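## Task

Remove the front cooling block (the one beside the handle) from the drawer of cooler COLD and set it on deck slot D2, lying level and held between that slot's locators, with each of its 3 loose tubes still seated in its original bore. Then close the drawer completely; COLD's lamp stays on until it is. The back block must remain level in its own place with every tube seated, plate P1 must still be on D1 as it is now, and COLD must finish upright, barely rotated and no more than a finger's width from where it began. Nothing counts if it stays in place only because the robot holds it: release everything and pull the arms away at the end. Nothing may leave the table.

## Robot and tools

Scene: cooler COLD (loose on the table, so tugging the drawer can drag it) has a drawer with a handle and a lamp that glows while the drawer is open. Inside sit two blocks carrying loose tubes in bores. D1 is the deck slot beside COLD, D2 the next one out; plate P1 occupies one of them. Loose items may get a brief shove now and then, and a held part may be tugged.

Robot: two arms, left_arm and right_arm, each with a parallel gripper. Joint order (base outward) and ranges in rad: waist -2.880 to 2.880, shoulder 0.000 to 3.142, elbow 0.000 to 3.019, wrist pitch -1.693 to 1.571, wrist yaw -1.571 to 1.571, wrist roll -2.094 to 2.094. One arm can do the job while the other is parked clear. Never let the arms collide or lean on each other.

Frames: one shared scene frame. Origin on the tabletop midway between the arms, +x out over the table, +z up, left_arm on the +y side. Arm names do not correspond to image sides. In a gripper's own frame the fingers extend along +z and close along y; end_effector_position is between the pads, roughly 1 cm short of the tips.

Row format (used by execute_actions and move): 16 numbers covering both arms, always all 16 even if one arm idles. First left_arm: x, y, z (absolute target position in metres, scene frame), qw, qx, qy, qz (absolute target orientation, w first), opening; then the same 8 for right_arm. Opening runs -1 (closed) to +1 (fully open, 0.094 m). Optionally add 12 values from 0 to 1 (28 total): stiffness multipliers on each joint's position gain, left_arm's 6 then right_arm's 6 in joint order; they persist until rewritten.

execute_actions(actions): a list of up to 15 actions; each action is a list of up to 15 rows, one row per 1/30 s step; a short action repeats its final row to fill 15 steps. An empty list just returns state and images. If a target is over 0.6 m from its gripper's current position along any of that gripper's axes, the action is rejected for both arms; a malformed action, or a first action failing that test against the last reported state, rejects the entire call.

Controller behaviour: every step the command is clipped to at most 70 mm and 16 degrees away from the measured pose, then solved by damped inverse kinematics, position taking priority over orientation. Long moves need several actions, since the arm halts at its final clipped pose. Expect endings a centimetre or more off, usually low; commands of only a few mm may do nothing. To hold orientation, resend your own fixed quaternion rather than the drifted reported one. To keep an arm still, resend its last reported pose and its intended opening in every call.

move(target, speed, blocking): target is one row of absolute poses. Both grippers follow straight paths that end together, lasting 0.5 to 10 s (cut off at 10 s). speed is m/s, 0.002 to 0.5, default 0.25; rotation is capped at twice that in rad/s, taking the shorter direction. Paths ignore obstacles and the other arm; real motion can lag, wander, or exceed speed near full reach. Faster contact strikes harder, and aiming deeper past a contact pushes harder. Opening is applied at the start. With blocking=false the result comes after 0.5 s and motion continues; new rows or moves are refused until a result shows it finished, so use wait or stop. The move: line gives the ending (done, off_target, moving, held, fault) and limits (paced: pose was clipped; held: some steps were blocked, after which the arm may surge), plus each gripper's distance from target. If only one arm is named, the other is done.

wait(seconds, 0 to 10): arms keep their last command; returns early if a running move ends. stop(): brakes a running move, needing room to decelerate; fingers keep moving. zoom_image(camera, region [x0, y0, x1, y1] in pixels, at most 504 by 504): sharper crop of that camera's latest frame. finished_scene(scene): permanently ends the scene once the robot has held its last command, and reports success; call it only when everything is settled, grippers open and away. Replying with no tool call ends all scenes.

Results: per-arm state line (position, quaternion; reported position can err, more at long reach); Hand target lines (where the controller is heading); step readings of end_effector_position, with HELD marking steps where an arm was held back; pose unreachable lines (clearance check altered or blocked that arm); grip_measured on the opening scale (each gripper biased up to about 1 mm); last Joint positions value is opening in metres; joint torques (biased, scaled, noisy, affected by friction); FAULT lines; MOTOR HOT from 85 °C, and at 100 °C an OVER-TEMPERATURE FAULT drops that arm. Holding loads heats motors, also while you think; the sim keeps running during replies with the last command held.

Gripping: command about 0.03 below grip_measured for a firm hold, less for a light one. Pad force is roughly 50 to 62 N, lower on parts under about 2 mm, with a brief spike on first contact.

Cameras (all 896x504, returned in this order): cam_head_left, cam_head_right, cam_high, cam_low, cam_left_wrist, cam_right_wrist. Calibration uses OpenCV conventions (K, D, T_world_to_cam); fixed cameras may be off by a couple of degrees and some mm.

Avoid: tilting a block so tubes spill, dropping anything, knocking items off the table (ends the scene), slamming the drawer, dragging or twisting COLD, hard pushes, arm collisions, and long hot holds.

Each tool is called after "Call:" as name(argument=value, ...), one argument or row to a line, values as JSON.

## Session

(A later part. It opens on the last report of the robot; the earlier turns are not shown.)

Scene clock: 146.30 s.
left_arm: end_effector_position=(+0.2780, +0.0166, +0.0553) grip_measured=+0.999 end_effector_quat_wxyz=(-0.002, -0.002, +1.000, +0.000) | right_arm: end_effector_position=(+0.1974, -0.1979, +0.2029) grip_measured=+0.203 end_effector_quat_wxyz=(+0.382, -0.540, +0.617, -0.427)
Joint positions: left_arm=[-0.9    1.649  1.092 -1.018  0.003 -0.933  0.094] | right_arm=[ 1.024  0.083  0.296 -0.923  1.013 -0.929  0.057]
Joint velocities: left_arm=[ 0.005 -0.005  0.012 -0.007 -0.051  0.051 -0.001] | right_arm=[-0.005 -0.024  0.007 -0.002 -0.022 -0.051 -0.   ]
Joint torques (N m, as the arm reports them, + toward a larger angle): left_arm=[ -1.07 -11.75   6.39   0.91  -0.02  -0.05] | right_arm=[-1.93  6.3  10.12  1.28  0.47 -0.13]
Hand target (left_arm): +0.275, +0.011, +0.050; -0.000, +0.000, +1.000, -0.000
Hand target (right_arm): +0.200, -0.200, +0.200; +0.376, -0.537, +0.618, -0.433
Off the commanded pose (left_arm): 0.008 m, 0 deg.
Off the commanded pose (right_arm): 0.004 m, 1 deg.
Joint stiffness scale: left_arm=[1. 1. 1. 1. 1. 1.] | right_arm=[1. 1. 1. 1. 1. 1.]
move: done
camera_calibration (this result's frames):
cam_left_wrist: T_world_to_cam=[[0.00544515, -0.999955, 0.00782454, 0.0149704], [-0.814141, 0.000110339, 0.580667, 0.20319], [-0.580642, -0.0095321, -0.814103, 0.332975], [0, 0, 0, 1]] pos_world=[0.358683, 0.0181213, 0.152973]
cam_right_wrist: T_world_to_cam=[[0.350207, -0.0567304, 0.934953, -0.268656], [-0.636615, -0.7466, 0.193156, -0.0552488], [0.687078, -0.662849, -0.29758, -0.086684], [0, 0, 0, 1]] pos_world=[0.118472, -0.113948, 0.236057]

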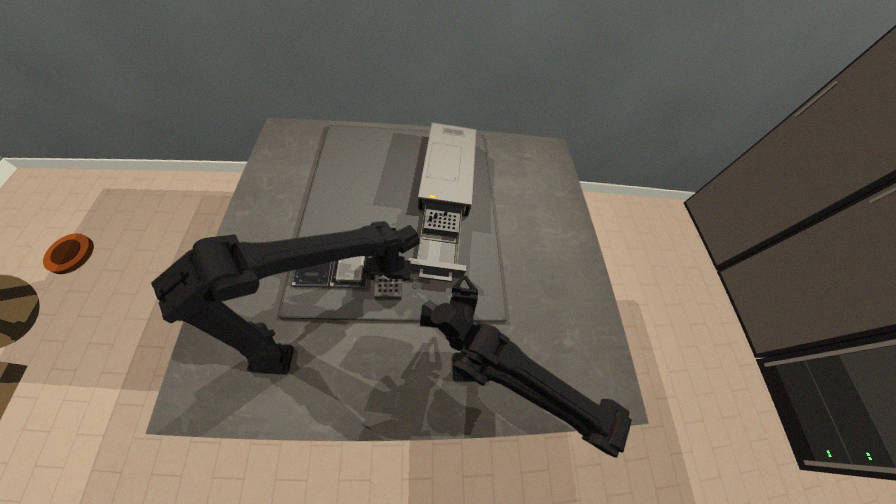

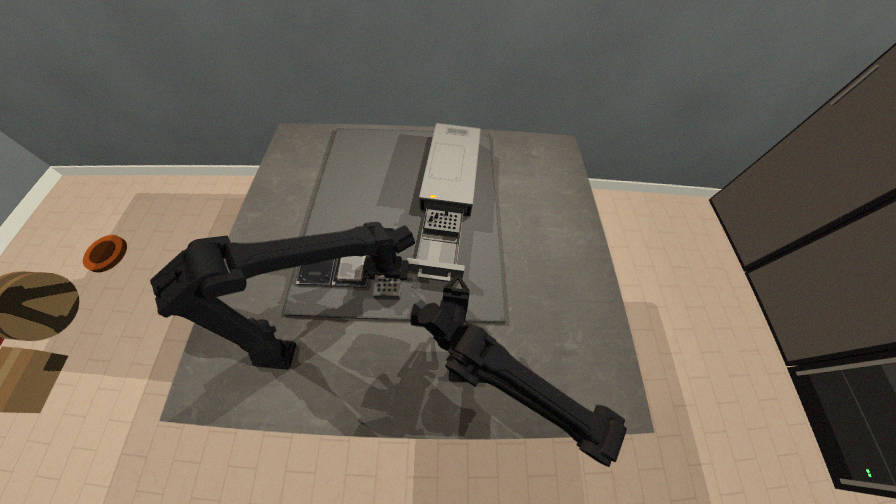

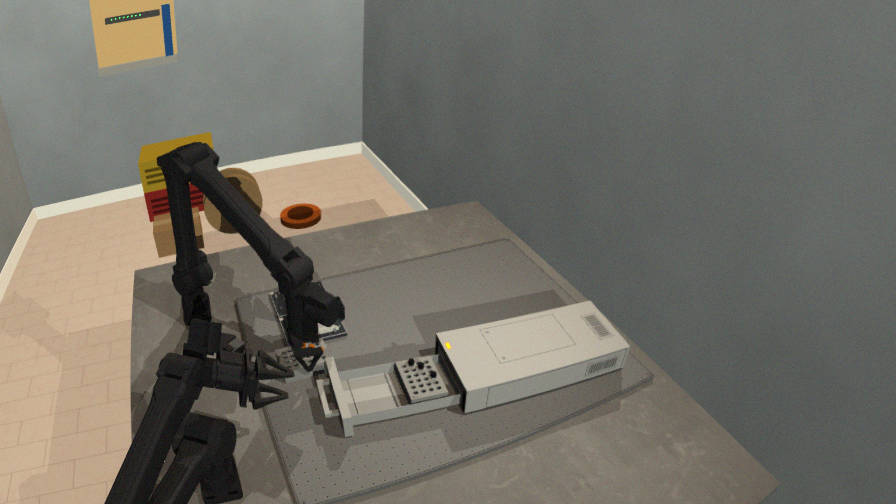

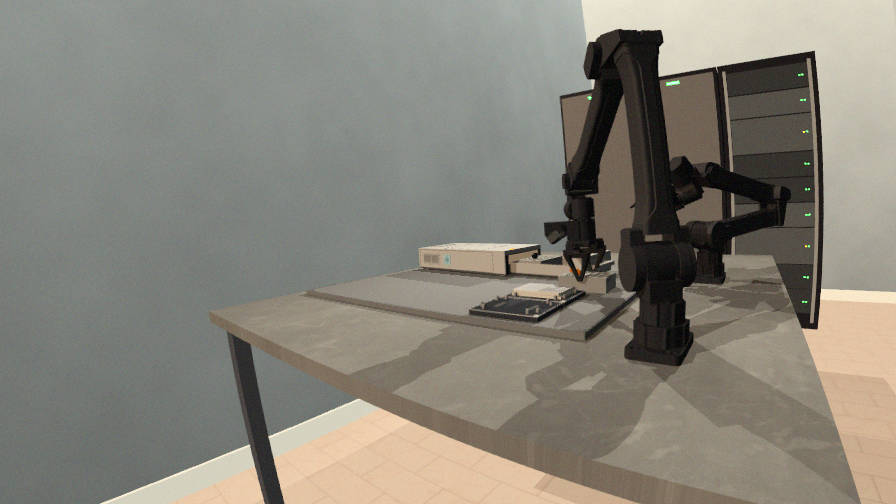

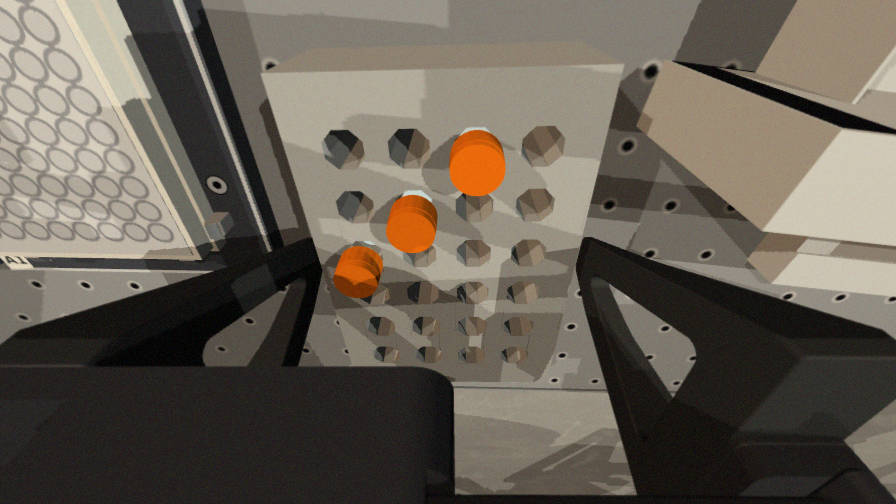

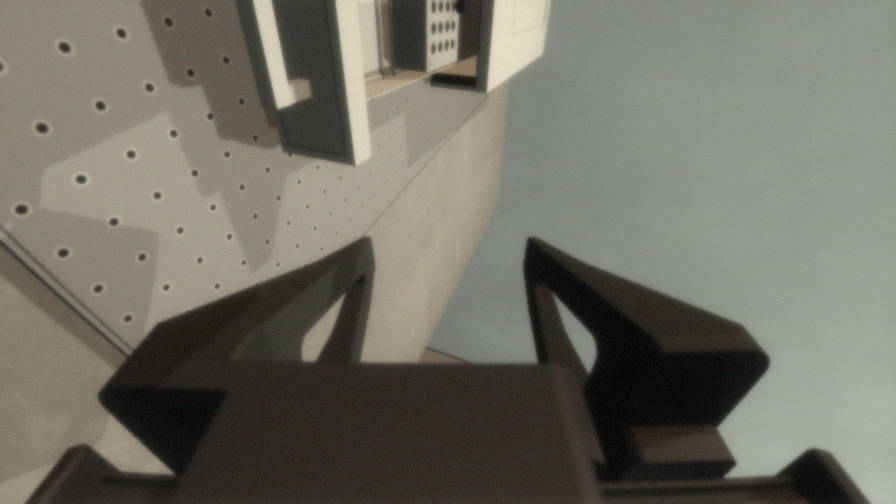

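Go ~1 cm lower, grip, lift.

Call:
move(
  target=[0.272,0.012,0.038,0,0,1,0,1, 0.2,-0.2,0.2,0.376,-0.537,0.618,-0.433,0.2],
  speed=0.03,
)

Call:
move(
  target=[0.272,0.012,0.038,0,0,1,0,0.6, 0.2,-0.2,0.2,0.376,-0.537,0.618,-0.433,0.2],
)

Call:
move(
  target=[0.272,0.03,0.19,0.02,0,1,0,0.6, 0.2,-0.2,0.2,0.376,-0.537,0.618,-0.433,0.2],
  speed=0.06,
)

Scene clock: 150.60 s.
left_arm: end_effector_position=(+0.2751, +0.0174, +0.0444) grip_measured=+0.999 end_effector_quat_wxyz=(-0.002, -0.002, +1.000, -0.000) | right_arm: end_effector_position=(+0.1974, -0.1979, +0.2029) grip_measured=+0.203 end_effector_quat_wxyz=(+0.382, -0.540, +0.617, -0.427)
Joint positions: left_arm=[-0.904  1.658  1.071 -0.985  0.003 -0.937  0.094] | right_arm=[ 1.024  0.083  0.296 -0.923  1.013 -0.93   0.057]
Joint velocities: left_arm=[-0.005 -0.015 -0.002 -0.012  0.022 -0.037 -0.   ] | right_arm=[-0.005 -0.005 -0.007  0.002 -0.066 -0.022 -0.   ]
Joint torques (N m, as the arm reports them, + toward a larger angle): left_arm=[ -1.11 -11.78   6.28   0.78  -0.03  -0.04] | right_arm=[-1.94  6.29 10.12  1.29  0.47 -0.13]
Hand target (left_arm): +0.272, +0.012, +0.038; -0.000, -0.000, +1.000, -0.000
Hand target (right_arm): +0.200, -0.200, +0.200; +0.376, -0.537, +0.618, -0.434
Off the commanded pose (left_arm): 0.009 m, 0 deg.
Off the commanded pose (right_arm): 0.004 m, 1 deg.
Joint stiffness scale: left_arm=[1. 1. 1. 1. 1. 1.] | right_arm=[1. 1. 1. 1. 1. 1.]
move: done
camera_calibration (this result's frames):
cam_left_wrist: T_world_to_cam=[[0.00543535, -0.999942, 0.00934333, 0.0158068], [-0.814801, 0.00098803, 0.57974, 0.207347], [-0.579715, -0.010764, -0.814748, 0.322241], [0, 0, 0, 1]] pos_world=[0.355668, 0.0190696, 0.14219]
cam_right_wrist: T_world_to_cam=[[0.350255, -0.0563521, 0.934958, -0.268592], [-0.636508, -0.746616, 0.193449, -0.0553323], [0.687153, -0.662865, -0.297374, -0.0867434], [0, 0, 0, 1]] pos_world=[0.118462, -0.113947, 0.23603]

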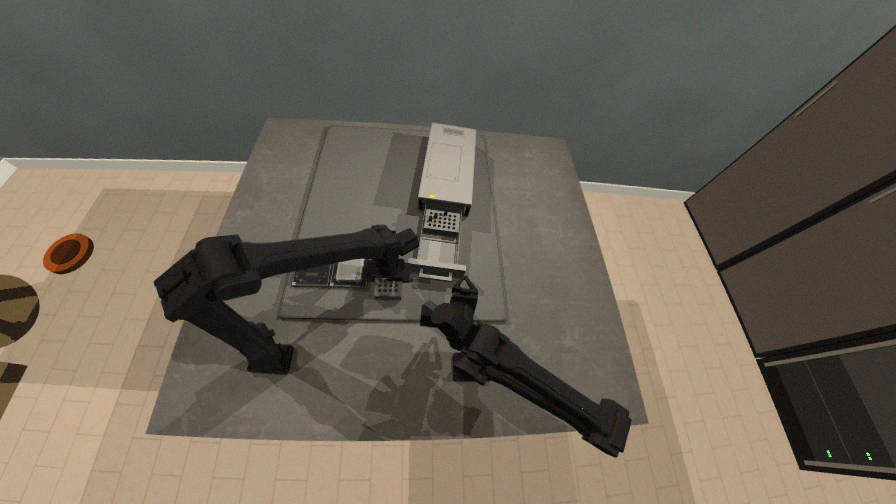

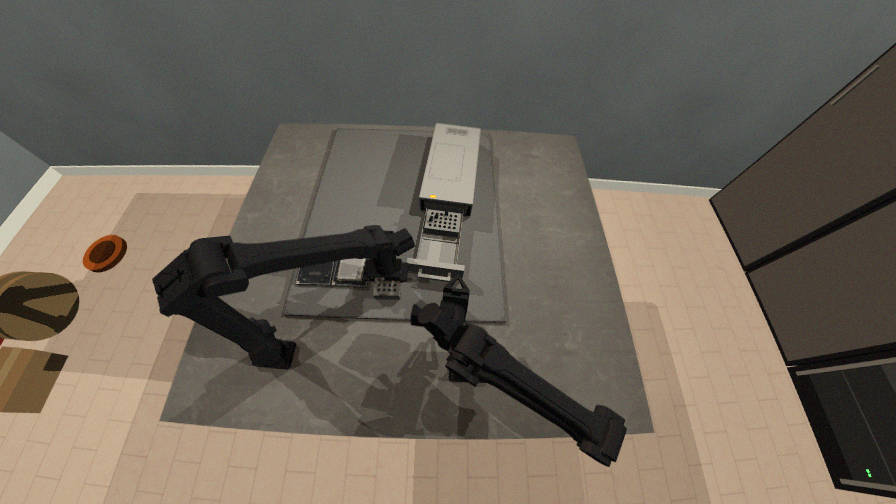

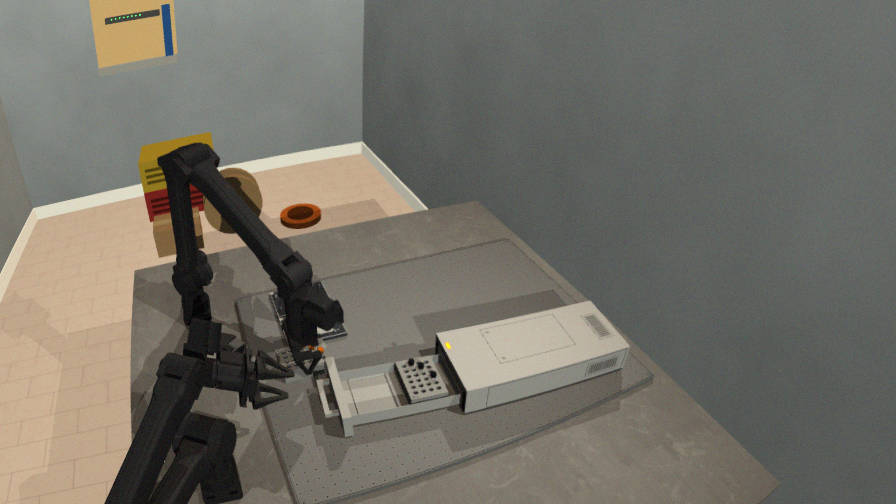

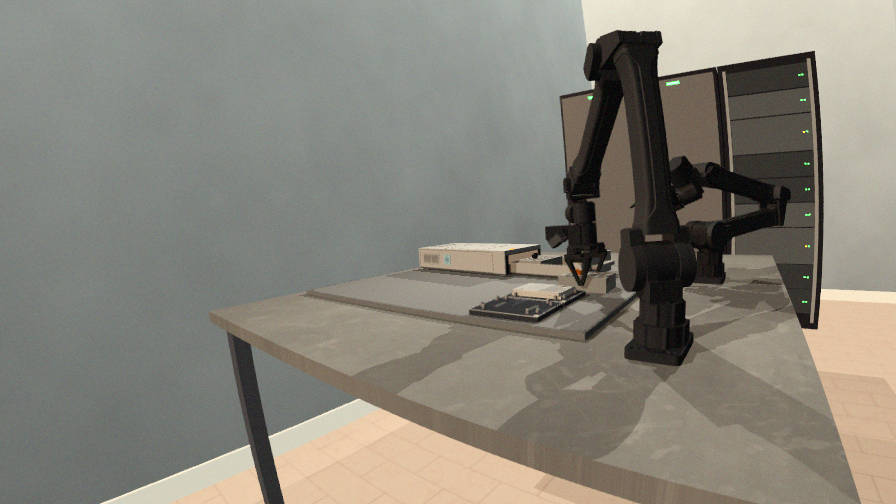

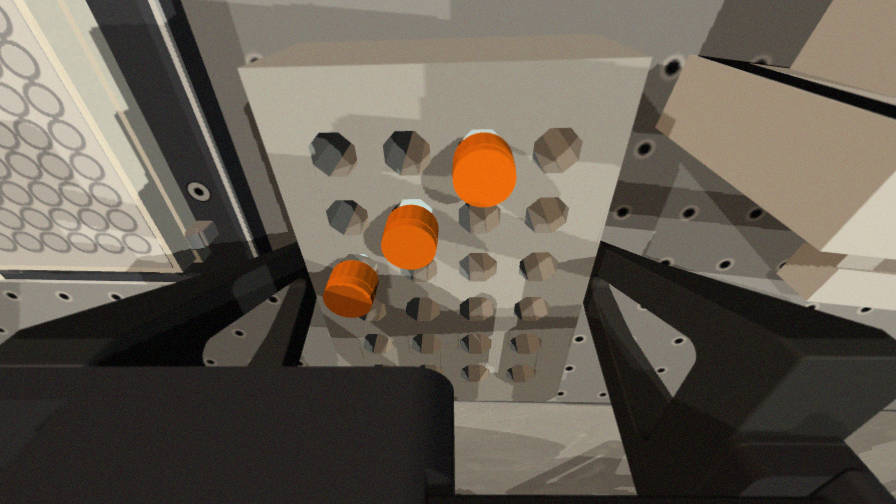

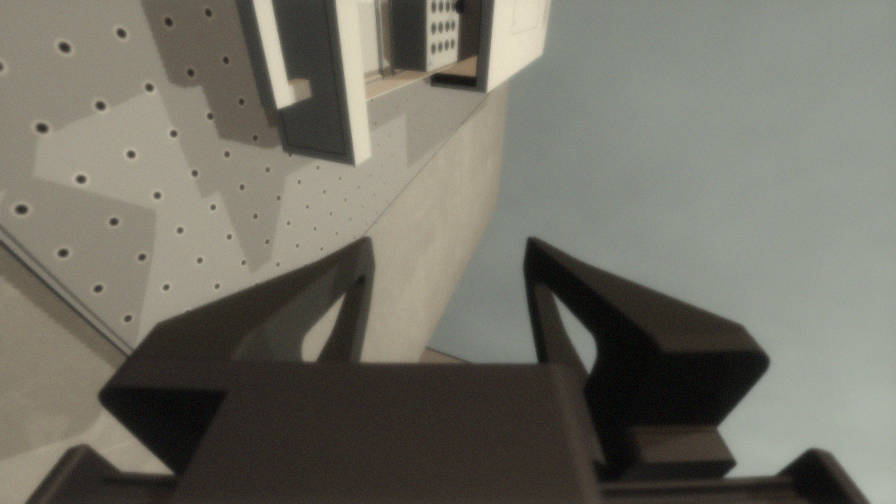

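Scene clock: 151.30 s.
left_arm: end_effector_position=(+0.2752, +0.0173, +0.0444) grip_measured=+0.802 end_effector_quat_wxyz=(-0.002, -0.001, +1.000, -0.001) | right_arm: end_effector_position=(+0.1974, -0.1979, +0.2029) grip_measured=+0.203 end_effector_quat_wxyz=(+0.382, -0.540, +0.617, -0.427)
Joint positions: left_arm=[-0.904  1.658  1.071 -0.984  0.003 -0.936  0.085] | right_arm=[ 1.024  0.083  0.296 -0.923  1.013 -0.93   0.057]
Joint velocities: left_arm=[ 0.005 -0.015  0.007 -0.002 -0.022  0.007 -0.   ] | right_arm=[-0.005  0.005  0.032 -0.022  0.037 -0.037 -0.001]
Joint torques (N m, as the arm reports them, + toward a larger angle): left_arm=[ -0.95 -11.71   6.19   0.82  -0.05  -0.09] | right_arm=[-1.95  6.3  10.12  1.28  0.47 -0.13]
Hand target (left_arm): +0.272, +0.012, +0.038; +0.000, +0.000, +1.000, -0.000
Hand target (right_arm): +0.200, -0.200, +0.200; +0.376, -0.537, +0.618, -0.433
Off the commanded pose (left_arm): 0.009 m, 0 deg.
Off the commanded pose (right_arm): 0.004 m, 1 deg.
Joint stiffness scale: left_arm=[1. 1. 1. 1. 1. 1.] | right_arm=[1. 1. 1. 1. 1. 1.]
move: done
camera_calibration (this result's frames):
cam_left_wrist: T_world_to_cam=[[0.0042866, -0.999941, 0.00996263, 0.0159441], [-0.815063, 0.00227831, 0.579368, 0.207504], [-0.579356, -0.0106037, -0.815005, 0.322213], [0, 0, 0, 1]] pos_world=[0.355737, 0.018887, 0.142225]
cam_right_wrist: T_world_to_cam=[[0.350255, -0.0563521, 0.934958, -0.268592], [-0.636508, -0.746616, 0.193449, -0.0553323], [0.687153, -0.662865, -0.297374, -0.0867434], [0, 0, 0, 1]] pos_world=[0.118462, -0.113947, 0.23603]

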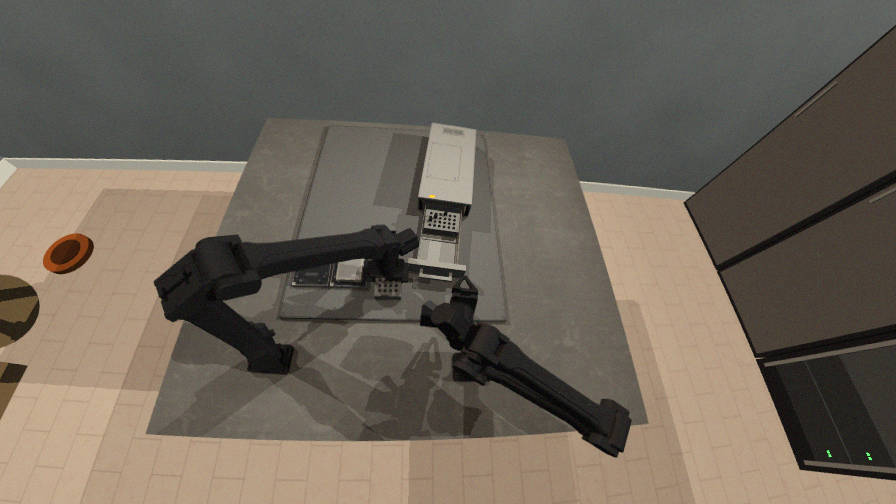

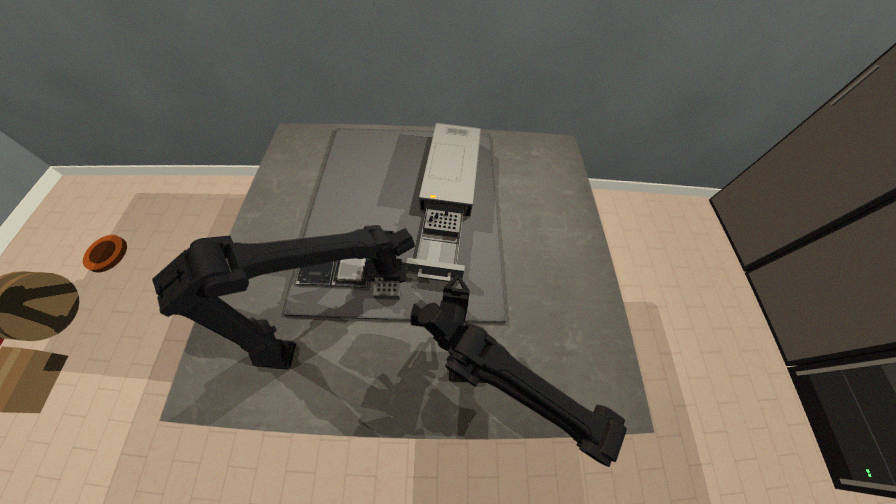

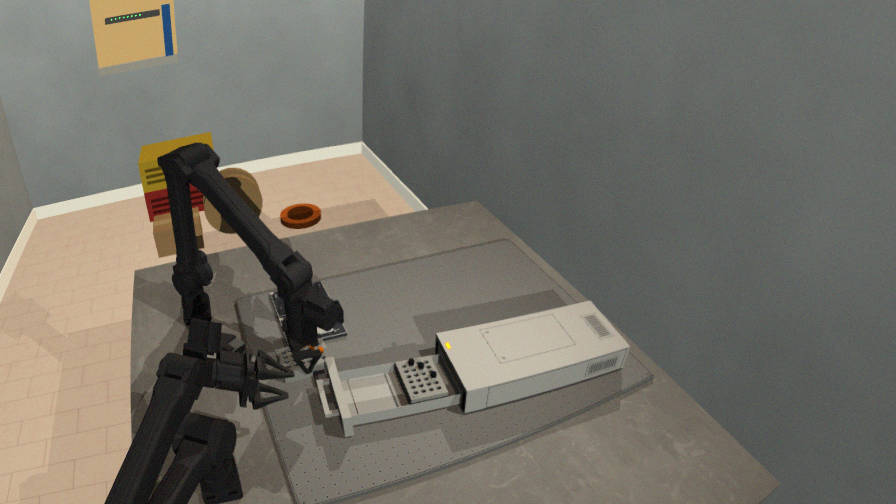

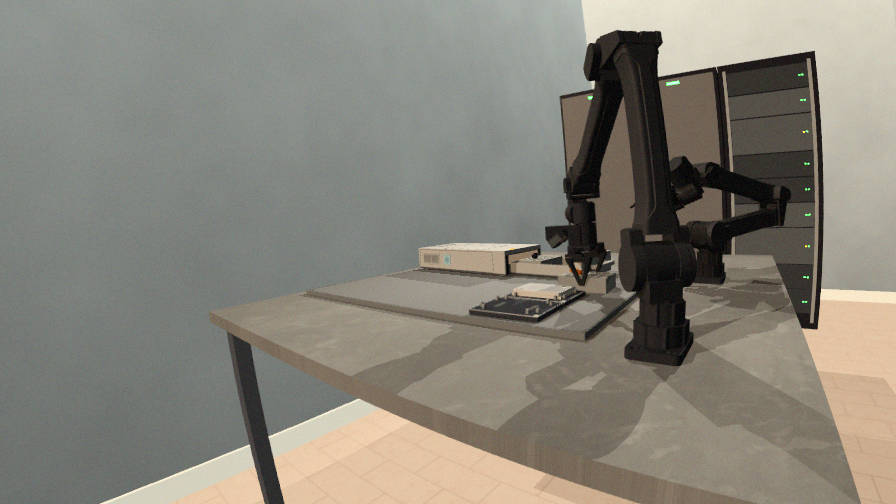

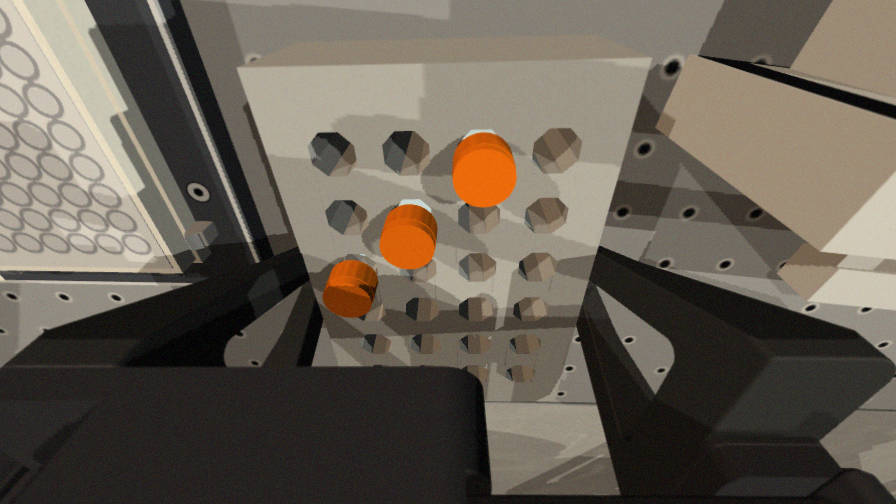

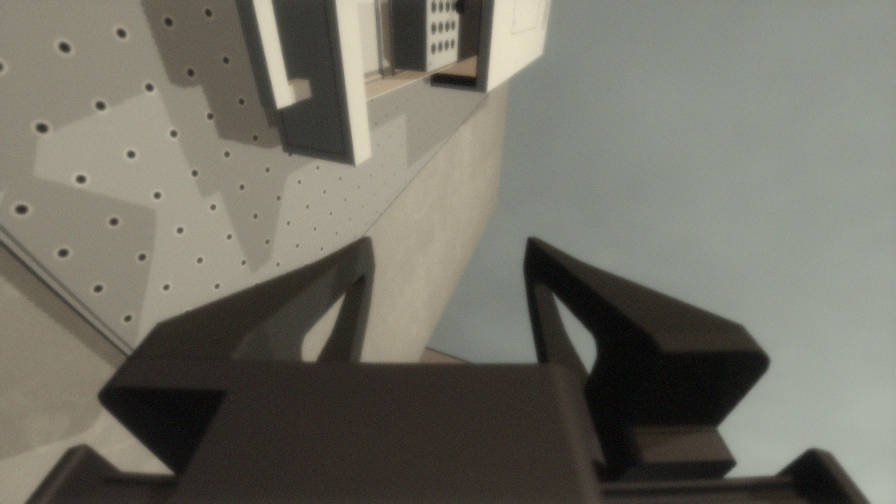

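Scene clock: 154.13 s.
left_arm: end_effector_position=(+0.2557, +0.0520, +0.1388) grip_measured=+0.802 end_effector_quat_wxyz=(-0.017, -0.001, +0.999, +0.044) | right_arm: end_effector_position=(+0.1974, -0.1979, +0.2029) grip_measured=+0.203 end_effector_quat_wxyz=(+0.382, -0.540, +0.617, -0.427)
Joint positions: left_arm=[-0.904  1.502  1.157 -1.316 -0.026 -0.936  0.085] | right_arm=[ 1.024  0.083  0.296 -0.923  1.013 -0.93   0.057]
Joint velocities: left_arm=[-0.024 -0.005 -0.002  0.017 -0.051  0.022  0.   ] | right_arm=[-0.005 -0.005 -0.022 -0.017  0.022 -0.037 -0.001]
Joint torques (N m, as the arm reports them, + toward a larger angle): left_arm=[  0.04 -16.63  13.14  -1.36  -0.16   0.02] | right_arm=[-1.95  6.31 10.12  1.28  0.47 -0.13]
Hand target (left_arm): +0.269, +0.034, +0.190; +0.020, -0.000, +1.000, -0.001
Hand target (right_arm): +0.200, -0.200, +0.200; +0.376, -0.537, +0.618, -0.433
Off the commanded pose (left_arm): 0.058 m, 7 deg.
Off the commanded pose (right_arm): 0.004 m, 1 deg.
Joint stiffness scale: left_arm=[1. 1. 1. 1. 1. 1.] | right_arm=[1. 1. 1. 1. 1. 1.]
move: off_target (left_arm)
camera_calibration (this result's frames):
cam_left_wrist: T_world_to_cam=[[0.00192255, -0.996846, -0.0793354, 0.0626823], [-0.797334, -0.04941, 0.601513, 0.131881], [-0.603536, 0.0621003, -0.794914, 0.387826], [0, 0, 0, 1]] pos_world=[0.3391, 0.0449167, 0.233933]
cam_right_wrist: T_world_to_cam=[[0.350255, -0.0563521, 0.934958, -0.268592], [-0.636508, -0.746616, 0.193449, -0.0553323], [0.687153, -0.662865, -0.297374, -0.0867434], [0, 0, 0, 1]] pos_world=[0.118462, -0.113947, 0.23603]

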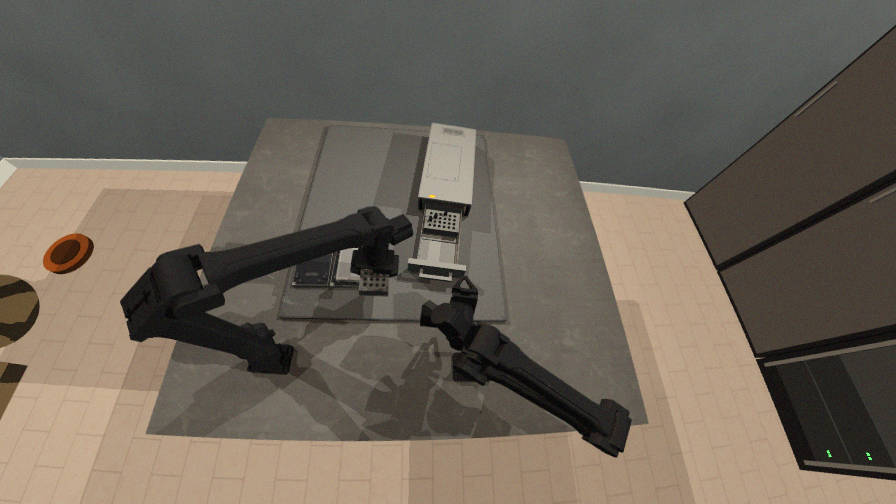

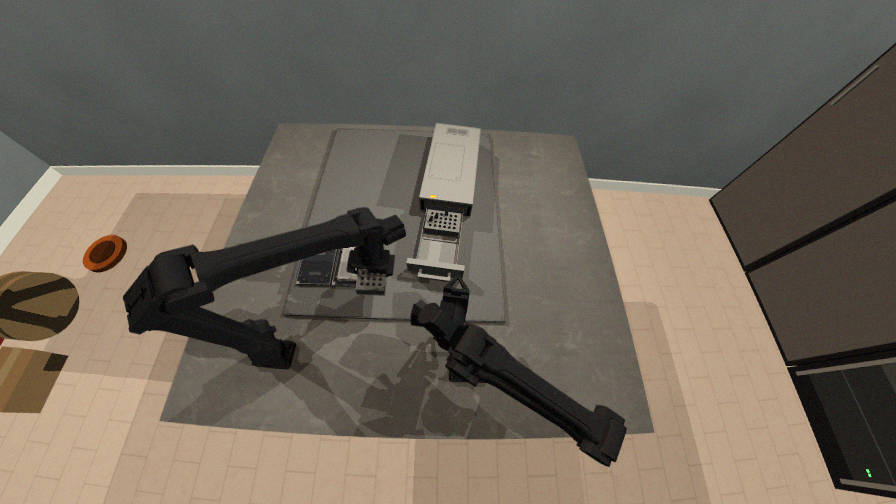

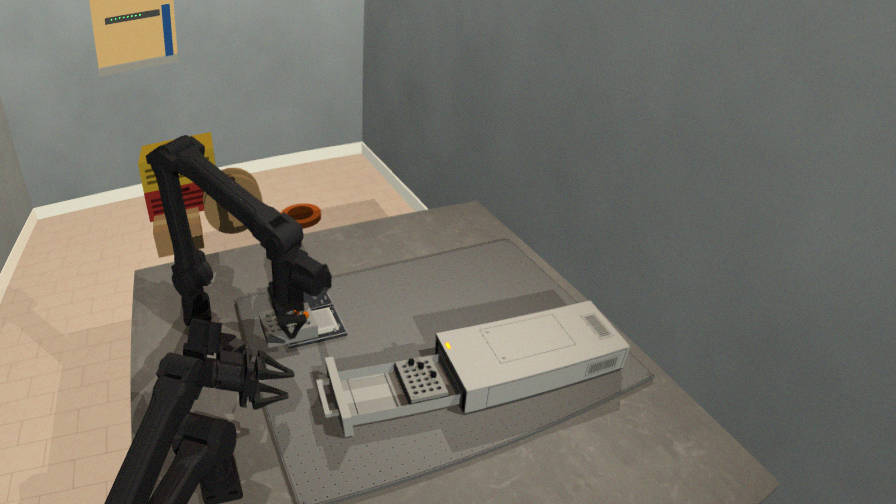

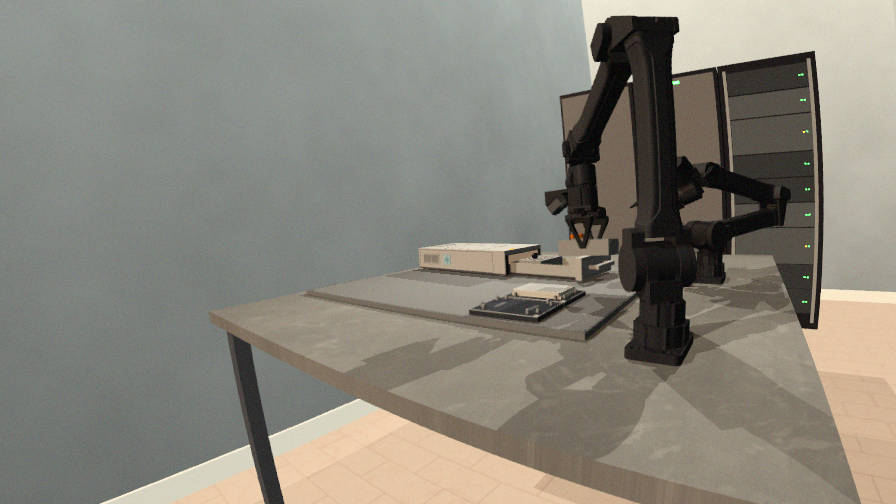

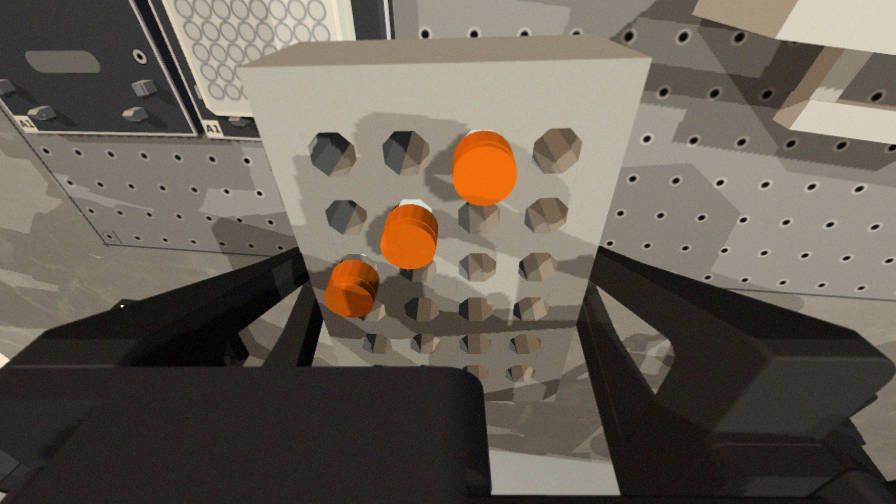

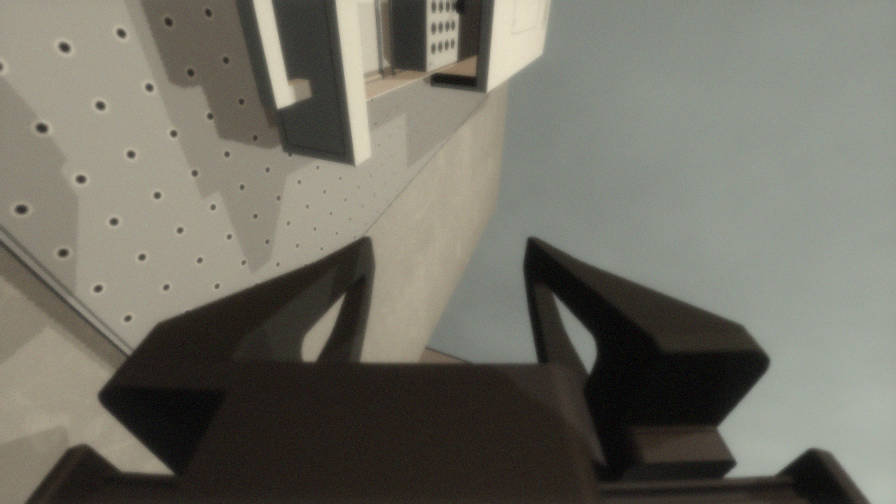

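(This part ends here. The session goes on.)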